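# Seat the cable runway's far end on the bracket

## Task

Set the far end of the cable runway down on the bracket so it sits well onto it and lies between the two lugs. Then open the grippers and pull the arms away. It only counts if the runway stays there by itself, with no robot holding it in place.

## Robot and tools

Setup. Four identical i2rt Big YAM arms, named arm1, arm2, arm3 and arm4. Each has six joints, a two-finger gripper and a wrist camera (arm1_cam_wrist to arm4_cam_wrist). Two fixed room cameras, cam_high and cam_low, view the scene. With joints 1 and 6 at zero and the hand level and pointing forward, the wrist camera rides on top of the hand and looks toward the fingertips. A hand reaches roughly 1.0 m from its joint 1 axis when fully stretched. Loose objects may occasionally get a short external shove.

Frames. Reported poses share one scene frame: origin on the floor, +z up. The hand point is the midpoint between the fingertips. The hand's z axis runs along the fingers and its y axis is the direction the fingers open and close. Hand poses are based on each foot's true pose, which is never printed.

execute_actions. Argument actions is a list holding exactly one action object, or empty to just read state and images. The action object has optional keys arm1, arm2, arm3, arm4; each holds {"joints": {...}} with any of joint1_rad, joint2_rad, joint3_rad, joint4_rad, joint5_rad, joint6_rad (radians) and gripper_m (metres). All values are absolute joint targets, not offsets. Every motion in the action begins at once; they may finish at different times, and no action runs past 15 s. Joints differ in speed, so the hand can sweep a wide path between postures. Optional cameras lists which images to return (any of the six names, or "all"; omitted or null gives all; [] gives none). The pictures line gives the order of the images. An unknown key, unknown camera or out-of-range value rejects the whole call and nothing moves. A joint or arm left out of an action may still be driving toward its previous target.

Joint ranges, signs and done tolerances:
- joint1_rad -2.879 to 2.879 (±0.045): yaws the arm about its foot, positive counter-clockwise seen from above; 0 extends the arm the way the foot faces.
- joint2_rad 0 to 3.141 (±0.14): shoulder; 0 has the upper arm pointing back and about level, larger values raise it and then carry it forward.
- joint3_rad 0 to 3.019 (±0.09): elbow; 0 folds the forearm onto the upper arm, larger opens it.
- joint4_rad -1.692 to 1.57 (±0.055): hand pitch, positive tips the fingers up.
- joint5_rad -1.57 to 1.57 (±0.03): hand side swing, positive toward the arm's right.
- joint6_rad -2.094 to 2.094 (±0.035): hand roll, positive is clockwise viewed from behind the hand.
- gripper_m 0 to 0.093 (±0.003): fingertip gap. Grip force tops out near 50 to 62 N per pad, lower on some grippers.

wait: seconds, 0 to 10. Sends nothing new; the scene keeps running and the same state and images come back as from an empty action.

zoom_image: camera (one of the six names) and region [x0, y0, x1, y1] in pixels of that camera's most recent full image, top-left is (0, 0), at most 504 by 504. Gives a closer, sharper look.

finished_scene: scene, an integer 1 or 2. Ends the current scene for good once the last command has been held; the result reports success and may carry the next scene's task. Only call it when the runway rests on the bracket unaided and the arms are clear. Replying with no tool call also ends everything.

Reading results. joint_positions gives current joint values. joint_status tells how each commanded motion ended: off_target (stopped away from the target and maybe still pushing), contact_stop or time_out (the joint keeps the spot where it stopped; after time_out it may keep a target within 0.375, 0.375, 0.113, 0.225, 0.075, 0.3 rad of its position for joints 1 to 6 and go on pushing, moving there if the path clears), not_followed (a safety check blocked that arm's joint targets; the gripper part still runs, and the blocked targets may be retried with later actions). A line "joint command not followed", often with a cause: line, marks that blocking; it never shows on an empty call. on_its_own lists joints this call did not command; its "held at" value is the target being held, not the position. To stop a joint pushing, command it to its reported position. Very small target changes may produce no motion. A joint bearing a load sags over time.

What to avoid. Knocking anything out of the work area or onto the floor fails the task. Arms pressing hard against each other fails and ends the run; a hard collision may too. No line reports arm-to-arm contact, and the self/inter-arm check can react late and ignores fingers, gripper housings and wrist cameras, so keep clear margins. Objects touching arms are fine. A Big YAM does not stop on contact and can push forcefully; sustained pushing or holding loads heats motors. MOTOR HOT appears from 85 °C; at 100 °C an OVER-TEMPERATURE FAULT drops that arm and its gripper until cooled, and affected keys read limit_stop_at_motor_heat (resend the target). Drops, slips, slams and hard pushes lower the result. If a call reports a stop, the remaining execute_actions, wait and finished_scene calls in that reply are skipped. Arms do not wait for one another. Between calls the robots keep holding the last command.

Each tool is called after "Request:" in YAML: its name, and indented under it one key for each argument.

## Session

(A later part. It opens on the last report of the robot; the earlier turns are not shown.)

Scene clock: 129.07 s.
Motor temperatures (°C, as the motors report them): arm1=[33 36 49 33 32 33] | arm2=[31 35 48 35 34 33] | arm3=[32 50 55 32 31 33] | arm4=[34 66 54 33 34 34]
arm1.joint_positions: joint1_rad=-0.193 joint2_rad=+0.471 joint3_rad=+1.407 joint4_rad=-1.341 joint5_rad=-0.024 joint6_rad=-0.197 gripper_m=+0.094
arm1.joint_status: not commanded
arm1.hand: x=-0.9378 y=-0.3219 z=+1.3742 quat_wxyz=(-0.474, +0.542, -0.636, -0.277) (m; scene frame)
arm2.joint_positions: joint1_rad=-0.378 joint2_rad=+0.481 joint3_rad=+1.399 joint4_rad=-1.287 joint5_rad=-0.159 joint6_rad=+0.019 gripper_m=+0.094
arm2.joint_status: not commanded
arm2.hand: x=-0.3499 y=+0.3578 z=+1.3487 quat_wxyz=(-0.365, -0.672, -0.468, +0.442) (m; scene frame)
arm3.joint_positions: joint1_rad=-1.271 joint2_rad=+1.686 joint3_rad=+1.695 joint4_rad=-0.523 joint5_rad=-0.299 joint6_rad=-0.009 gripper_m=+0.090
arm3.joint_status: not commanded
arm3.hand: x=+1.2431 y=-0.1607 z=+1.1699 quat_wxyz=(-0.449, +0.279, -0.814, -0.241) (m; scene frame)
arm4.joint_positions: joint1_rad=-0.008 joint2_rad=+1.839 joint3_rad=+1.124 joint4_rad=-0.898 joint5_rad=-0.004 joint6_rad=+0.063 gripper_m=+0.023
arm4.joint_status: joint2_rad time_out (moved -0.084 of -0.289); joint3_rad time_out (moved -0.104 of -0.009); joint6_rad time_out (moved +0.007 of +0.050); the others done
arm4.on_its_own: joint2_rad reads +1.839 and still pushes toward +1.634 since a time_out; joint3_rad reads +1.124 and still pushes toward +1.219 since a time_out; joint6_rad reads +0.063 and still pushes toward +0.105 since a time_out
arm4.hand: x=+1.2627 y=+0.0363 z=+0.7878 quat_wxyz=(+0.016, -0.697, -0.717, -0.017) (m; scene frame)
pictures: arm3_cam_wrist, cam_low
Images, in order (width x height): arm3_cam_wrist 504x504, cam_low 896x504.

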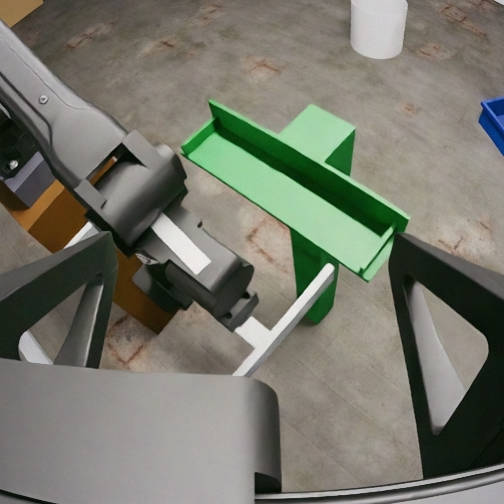

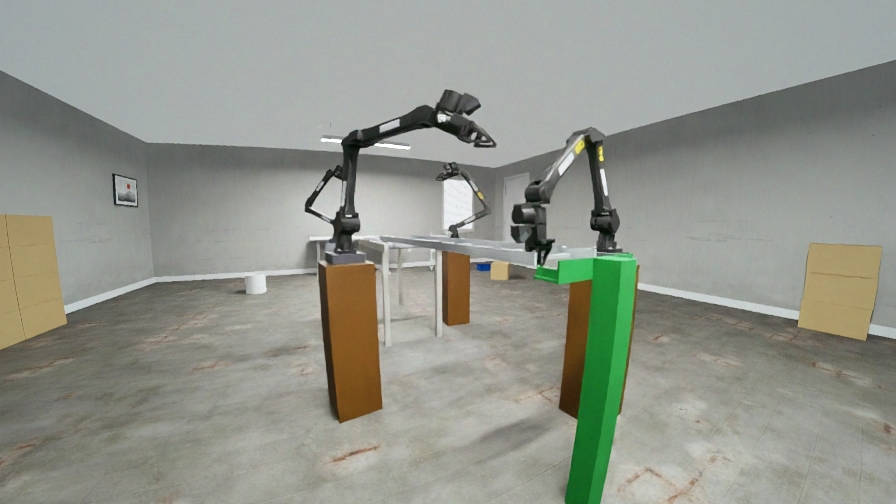

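Request:
execute_actions:
  actions:
    - {"arm4": {"joints": {"joint1_rad": 0.135, "joint2_rad": 1.65, "joint3_rad": 1.23, "joint4_rad": -0.79, "joint6_rad": 0.24}}}
  cameras: ["arm3_cam_wrist", "cam_high"]

Request:
zoom_image:
  camera: "cam_high"
  region: [340, 100, 480, 220]

Scene clock: 141.67 s.
Motor temperatures (°C, as the motors report them): arm1=[33 36 49 33 32 33] | arm2=[31 35 48 35 34 33] | arm3=[32 48 56 32 31 33] | arm4=[34 69 58 33 34 34]
arm1.joint_positions: joint1_rad=-0.193 joint2_rad=+0.471 joint3_rad=+1.407 joint4_rad=-1.341 joint5_rad=-0.024 joint6_rad=-0.197 gripper_m=+0.094
arm1.joint_status: not commanded
arm1.hand: x=-0.9378 y=-0.3219 z=+1.3742 quat_wxyz=(-0.474, +0.542, -0.636, -0.277) (m; scene frame)
arm2.joint_positions: joint1_rad=-0.378 joint2_rad=+0.481 joint3_rad=+1.399 joint4_rad=-1.287 joint5_rad=-0.159 joint6_rad=+0.019 gripper_m=+0.094
arm2.joint_status: not commanded
arm2.hand: x=-0.3499 y=+0.3578 z=+1.3487 quat_wxyz=(-0.365, -0.672, -0.468, +0.442) (m; scene frame)
arm3.joint_positions: joint1_rad=-1.271 joint2_rad=+1.686 joint3_rad=+1.695 joint4_rad=-0.523 joint5_rad=-0.299 joint6_rad=-0.009 gripper_m=+0.090
arm3.joint_status: not commanded
arm3.hand: x=+1.2431 y=-0.1607 z=+1.1699 quat_wxyz=(-0.449, +0.279, -0.814, -0.241) (m; scene frame)
arm4.joint_positions: joint1_rad=+0.164 joint2_rad=+1.837 joint3_rad=+1.122 joint4_rad=-0.816 joint5_rad=-0.007 joint6_rad=+0.236 gripper_m=+0.023
arm4.joint_status: joint2_rad time_out (moved -0.002 of -0.189); joint3_rad time_out (moved -0.002 of +0.106); the others done
arm4.on_its_own: joint2_rad reads +1.837 and still pushes toward +1.650 since a time_out; joint3_rad reads +1.122 and still pushes toward +1.230 since a time_out
arm4.hand: x=+1.3469 y=+0.0319 z=+0.7882 quat_wxyz=(-0.017, -0.697, -0.716, +0.005) (m; scene frame)
pictures: arm3_cam_wrist, cam_high
Images, in order (width x height): arm3_cam_wrist 504x504, cam_high 896x504.

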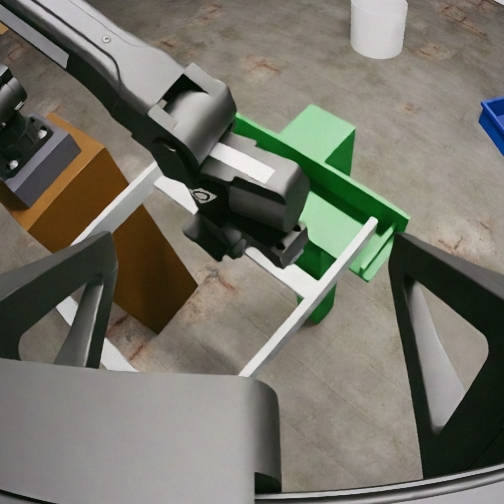

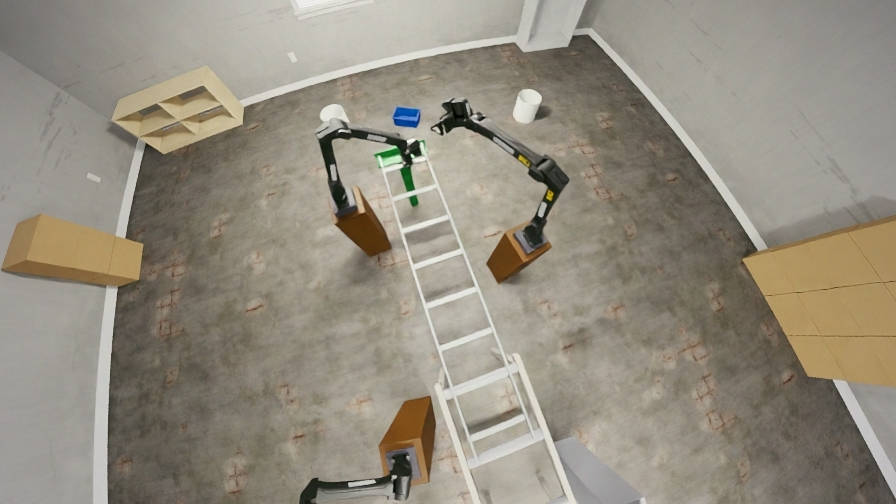

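Region (340, 100, 480, 220) of cam_high's 896x504 image, scaled by 3.600, with more detail than that image has; it fills the top 432 rows of this view, and the rest is white.

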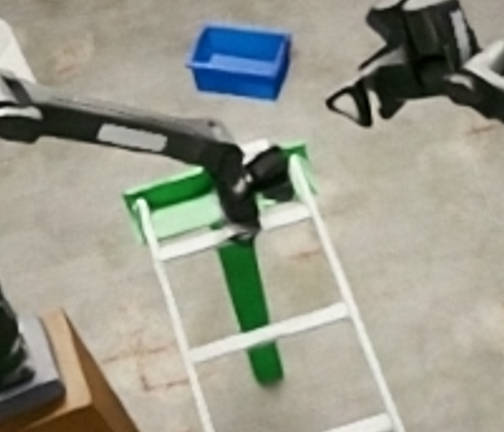

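Request:
execute_actions:
  actions:
    - {"arm4": {"joints": {"joint1_rad": 0.18, "joint2_rad": 1.78, "joint3_rad": 1.17, "joint4_rad": -0.79, "joint6_rad": 0.26}}}
  cameras: ["arm3_cam_wrist", "cam_low"]

Scene clock: 146.57 s.
Motor temperatures (°C, as the motors report them): arm1=[33 36 49 33 32 33] | arm2=[31 35 48 35 34 33] | arm3=[32 48 56 32 31 33] | arm4=[34 70 59 33 34 34]
arm1.joint_positions: joint1_rad=-0.193 joint2_rad=+0.471 joint3_rad=+1.407 joint4_rad=-1.341 joint5_rad=-0.024 joint6_rad=-0.197 gripper_m=+0.094
arm1.joint_status: not commanded
arm1.hand: x=-0.9378 y=-0.3219 z=+1.3742 quat_wxyz=(-0.474, +0.542, -0.636, -0.277) (m; scene frame)
arm2.joint_positions: joint1_rad=-0.378 joint2_rad=+0.481 joint3_rad=+1.399 joint4_rad=-1.287 joint5_rad=-0.159 joint6_rad=+0.019 gripper_m=+0.094
arm2.joint_status: not commanded
arm2.hand: x=-0.3499 y=+0.3578 z=+1.3487 quat_wxyz=(-0.365, -0.672, -0.468, +0.442) (m; scene frame)
arm3.joint_positions: joint1_rad=-1.271 joint2_rad=+1.686 joint3_rad=+1.695 joint4_rad=-0.523 joint5_rad=-0.299 joint6_rad=-0.009 gripper_m=+0.090
arm3.joint_status: not commanded
arm3.hand: x=+1.2431 y=-0.1607 z=+1.1699 quat_wxyz=(-0.449, +0.279, -0.814, -0.241) (m; scene frame)
arm4.joint_positions: joint1_rad=+0.174 joint2_rad=+1.868 joint3_rad=+1.104 joint4_rad=-0.797 joint5_rad=+0.005 joint6_rad=+0.240 gripper_m=+0.023
arm4.joint_status: all done
arm4.hand: x=+1.3471 y=+0.0416 z=+0.7689 quat_wxyz=(-0.002, -0.695, -0.719, +0.003) (m; scene frame)
pictures: arm3_cam_wrist, cam_low
Images, in order (width x height): arm3_cam_wrist 504x504, cam_low 896x504.

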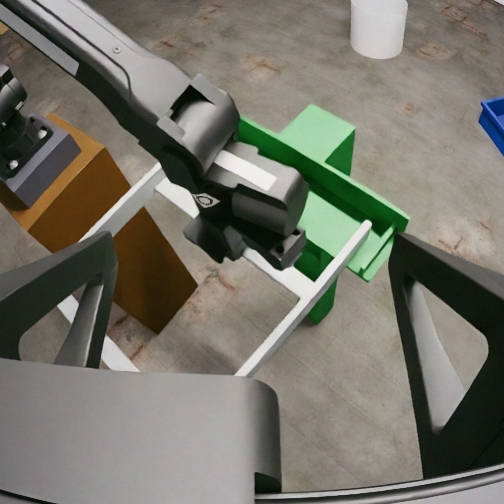

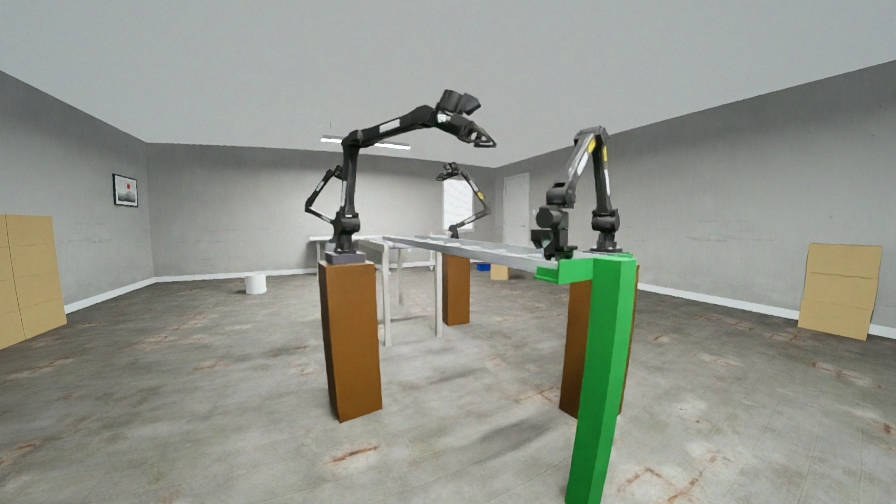

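Request:
execute_actions:
  actions:
    - {"arm4": {"joints": {"joint2_rad": 1.87, "joint3_rad": 1.11}}}
  cameras: []

Request:
execute_actions:
  actions:
    - {"arm4": {"joints": {"gripper_m": 0.07}}}
  cameras: []

Request:
execute_actions:
  actions:
    - {"arm4": {"joints": {"joint2_rad": 1.62, "joint3_rad": 1.22, "joint4_rad": -1.15}}}
  cameras: ["arm3_cam_wrist", "arm4_cam_wrist", "cam_high"]

Request:
zoom_image:
  camera: "cam_high"
  region: [350, 110, 460, 200]

Scene clock: 153.33 s.
Motor temperatures (°C, as the motors report them): arm1=[33 36 49 33 32 33] | arm2=[31 35 48 35 34 33] | arm3=[32 48 56 32 31 33] | arm4=[34 68 57 33 34 34]
arm1.joint_positions: joint1_rad=-0.193 joint2_rad=+0.471 joint3_rad=+1.407 joint4_rad=-1.341 joint5_rad=-0.024 joint6_rad=-0.197 gripper_m=+0.094
arm1.joint_status: not commanded
arm1.hand: x=-0.9378 y=-0.3219 z=+1.3742 quat_wxyz=(-0.474, +0.542, -0.636, -0.277) (m; scene frame)
arm2.joint_positions: joint1_rad=-0.378 joint2_rad=+0.481 joint3_rad=+1.399 joint4_rad=-1.287 joint5_rad=-0.159 joint6_rad=+0.019 gripper_m=+0.094
arm2.joint_status: not commanded
arm2.hand: x=-0.3499 y=+0.3578 z=+1.3487 quat_wxyz=(-0.365, -0.672, -0.468, +0.442) (m; scene frame)
arm3.joint_positions: joint1_rad=-1.271 joint2_rad=+1.686 joint3_rad=+1.695 joint4_rad=-0.523 joint5_rad=-0.299 joint6_rad=-0.009 gripper_m=+0.090
arm3.joint_status: not commanded
arm3.hand: x=+1.2431 y=-0.1607 z=+1.1699 quat_wxyz=(-0.449, +0.279, -0.814, -0.241) (m; scene frame)
arm4.joint_positions: joint1_rad=+0.174 joint2_rad=+1.871 joint3_rad=+1.102 joint4_rad=-0.797 joint5_rad=+0.005 joint6_rad=+0.240 gripper_m=+0.023
arm4.joint_status: all done
arm4.hand: x=+1.3467 y=+0.0430 z=+0.7671 quat_wxyz=(+0.000, -0.695, -0.719, +0.001) (m; scene frame)
pictures: none
No camera images: the call's "cameras" was empty. Leave "cameras" out to get every camera's image.

Scene clock: 154.00 s.
Motor temperatures (°C, as the motors report them): arm1=[33 36 49 33 32 33] | arm2=[31 35 48 35 34 33] | arm3=[32 48 56 32 31 33] | arm4=[34 67 57 33 34 34]
arm1.joint_positions: joint1_rad=-0.193 joint2_rad=+0.471 joint3_rad=+1.407 joint4_rad=-1.341 joint5_rad=-0.024 joint6_rad=-0.197 gripper_m=+0.094
arm1.joint_status: not commanded
arm1.hand: x=-0.9378 y=-0.3219 z=+1.3742 quat_wxyz=(-0.474, +0.542, -0.636, -0.277) (m; scene frame)
arm2.joint_positions: joint1_rad=-0.378 joint2_rad=+0.481 joint3_rad=+1.399 joint4_rad=-1.287 joint5_rad=-0.159 joint6_rad=+0.019 gripper_m=+0.094
arm2.joint_status: not commanded
arm2.hand: x=-0.3499 y=+0.3578 z=+1.3487 quat_wxyz=(-0.365, -0.672, -0.468, +0.442) (m; scene frame)
arm3.joint_positions: joint1_rad=-1.271 joint2_rad=+1.686 joint3_rad=+1.695 joint4_rad=-0.523 joint5_rad=-0.299 joint6_rad=-0.009 gripper_m=+0.090
arm3.joint_status: not commanded
arm3.hand: x=+1.2431 y=-0.1607 z=+1.1699 quat_wxyz=(-0.449, +0.279, -0.814, -0.241) (m; scene frame)
arm4.joint_positions: joint1_rad=+0.174 joint2_rad=+1.871 joint3_rad=+1.102 joint4_rad=-0.797 joint5_rad=+0.002 joint6_rad=+0.246 gripper_m=+0.070
arm4.joint_status: all done
arm4.hand: x=+1.3471 y=+0.0431 z=+0.7671 quat_wxyz=(+0.000, -0.697, -0.717, +0.000) (m; scene frame)
pictures: none
No camera images: the call's "cameras" was empty. Leave "cameras" out to get every camera's image.

Scene clock: 155.13 s.
Motor temperatures (°C, as the motors report them): arm1=[33 36 49 33 32 33] | arm2=[31 35 48 35 34 33] | arm3=[32 48 56 32 31 33] | arm4=[34 67 57 33 34 34]
arm1.joint_positions: joint1_rad=-0.193 joint2_rad=+0.471 joint3_rad=+1.407 joint4_rad=-1.341 joint5_rad=-0.024 joint6_rad=-0.197 gripper_m=+0.094
arm1.joint_status: not commanded
arm1.hand: x=-0.9378 y=-0.3219 z=+1.3742 quat_wxyz=(-0.474, +0.542, -0.636, -0.277) (m; scene frame)
arm2.joint_positions: joint1_rad=-0.378 joint2_rad=+0.481 joint3_rad=+1.399 joint4_rad=-1.287 joint5_rad=-0.159 joint6_rad=+0.019 gripper_m=+0.094
arm2.joint_status: not commanded
arm2.hand: x=-0.3499 y=+0.3578 z=+1.3487 quat_wxyz=(-0.365, -0.672, -0.468, +0.442) (m; scene frame)
arm3.joint_positions: joint1_rad=-1.271 joint2_rad=+1.686 joint3_rad=+1.695 joint4_rad=-0.523 joint5_rad=-0.299 joint6_rad=-0.009 gripper_m=+0.090
arm3.joint_status: not commanded
arm3.hand: x=+1.2431 y=-0.1607 z=+1.1699 quat_wxyz=(-0.449, +0.279, -0.814, -0.241) (m; scene frame)
arm4.joint_positions: joint1_rad=+0.174 joint2_rad=+1.606 joint3_rad=+1.190 joint4_rad=-1.134 joint5_rad=+0.002 joint6_rad=+0.246 gripper_m=+0.070
arm4.joint_status: all done
arm4.hand: x=+1.3425 y=+0.0586 z=+0.9127 quat_wxyz=(-0.007, -0.697, -0.717, +0.004) (m; scene frame)
pictures: arm3_cam_wrist, arm4_cam_wrist, cam_high
Images, in order (width x height): arm3_cam_wrist 504x504, arm4_cam_wrist 504x504, cam_high 896x504.

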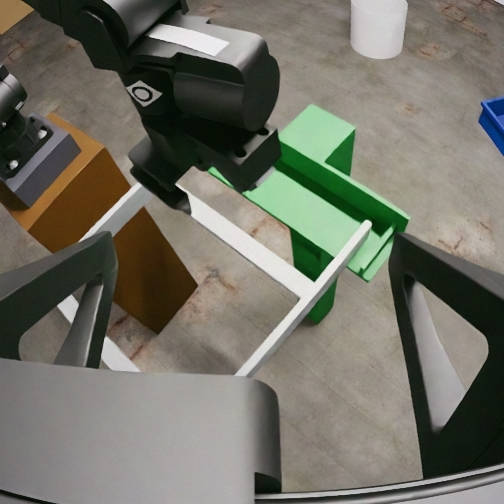

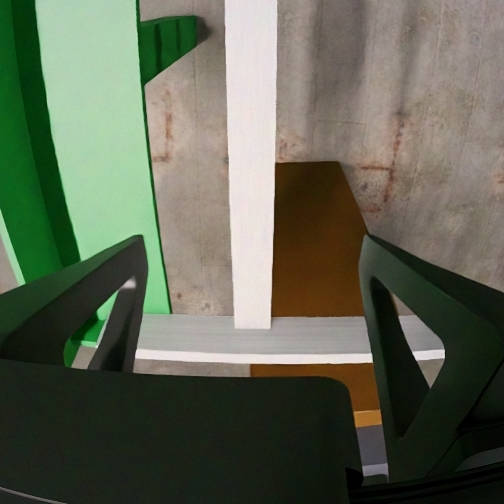

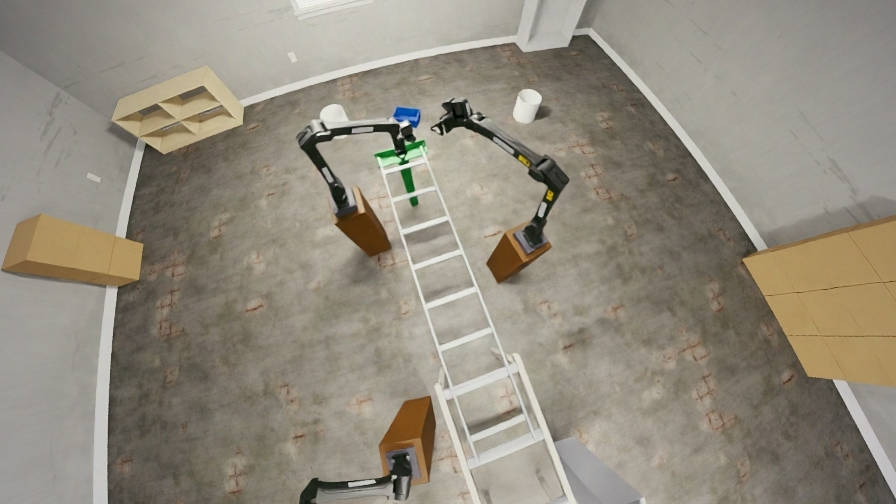

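Region (350, 110, 460, 200) of cam_high's 896x504 image, scaled by 4.582, with more detail than that image has; it fills the top 412 rows of this view, and the rest is white.

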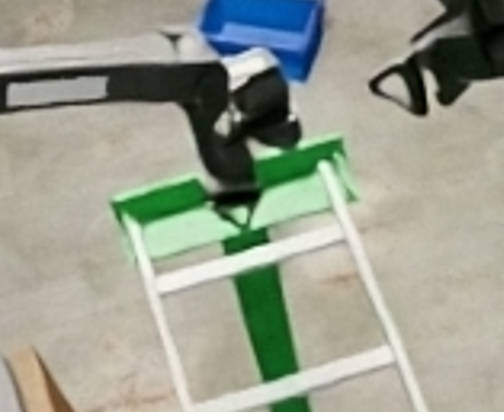

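Request:
execute_actions:
  actions:
    - {"arm3": {"joints": {"joint1_rad": 0, "joint2_rad": 0.6, "joint3_rad": 1.4, "joint4_rad": -1.2, "joint5_rad": 0, "joint6_rad": 0}}, "arm4": {"joints": {"joint1_rad": 0, "joint2_rad": 0.6, "joint3_rad": 1.4, "joint4_rad": -1.2, "joint5_rad": 0, "joint6_rad": 0}}}
  cameras: ["cam_high", "cam_low"]

Request:
zoom_image:
  camera: "cam_high"
  region: [360, 125, 450, 195]

Scene clock: 163.70 s.
Motor temperatures (°C, as the motors report them): arm1=[33 36 49 33 32 33] | arm2=[31 35 49 35 34 33] | arm3=[32 47 56 32 31 33] | arm4=[34 62 56 33 34 34]
arm1.joint_positions: joint1_rad=-0.193 joint2_rad=+0.471 joint3_rad=+1.407 joint4_rad=-1.341 joint5_rad=-0.024 joint6_rad=-0.197 gripper_m=+0.094
arm1.joint_status: not commanded
arm1.hand: x=-0.9378 y=-0.3219 z=+1.3742 quat_wxyz=(-0.474, +0.542, -0.636, -0.277) (m; scene frame)
arm2.joint_positions: joint1_rad=-0.378 joint2_rad=+0.481 joint3_rad=+1.399 joint4_rad=-1.287 joint5_rad=-0.159 joint6_rad=+0.019 gripper_m=+0.094
arm2.joint_status: not commanded
arm2.hand: x=-0.3499 y=+0.3578 z=+1.3487 quat_wxyz=(-0.365, -0.672, -0.468, +0.442) (m; scene frame)
arm3.joint_positions: joint1_rad=-0.008 joint2_rad=+0.602 joint3_rad=+1.392 joint4_rad=-1.186 joint5_rad=-0.002 joint6_rad=-0.007 gripper_m=+0.090
arm3.joint_status: all done
arm3.hand: x=+0.5860 y=-0.2971 z=+1.3715 quat_wxyz=(-0.352, +0.637, -0.537, -0.426) (m; scene frame)
arm4.joint_positions: joint1_rad=-0.004 joint2_rad=+0.589 joint3_rad=+1.385 joint4_rad=-1.184 joint5_rad=+0.001 joint6_rad=+0.014 gripper_m=+0.070
arm4.joint_status: all done
arm4.hand: x=+1.2417 y=+0.2586 z=+1.3844 quat_wxyz=(-0.413, -0.564, -0.611, +0.371) (m; scene frame)
pictures: cam_high, cam_low
Images, in order (width x height): cam_high 896x504, cam_low 896x504.

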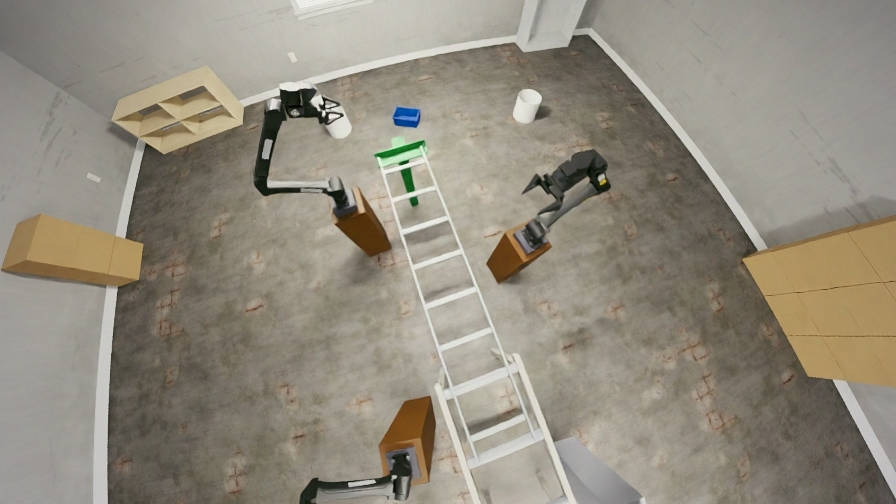

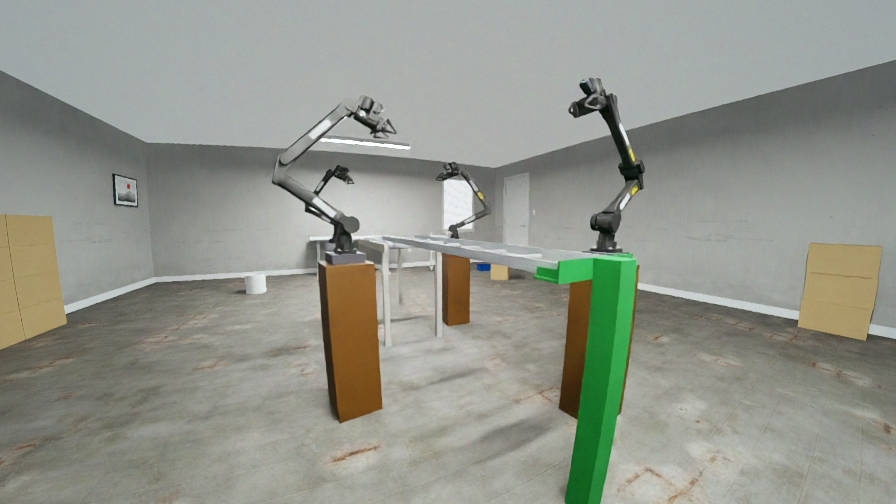

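Region (360, 125, 450, 195) of cam_high's 896x504 image, scaled by 5.600, with more detail than that image has.

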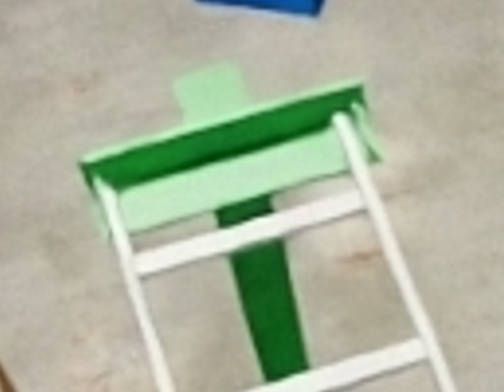

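The runway is seated between the lugs and the arms are clear.

Request:
finished_scene:
  scene: 2

The scene is finished: the task was done.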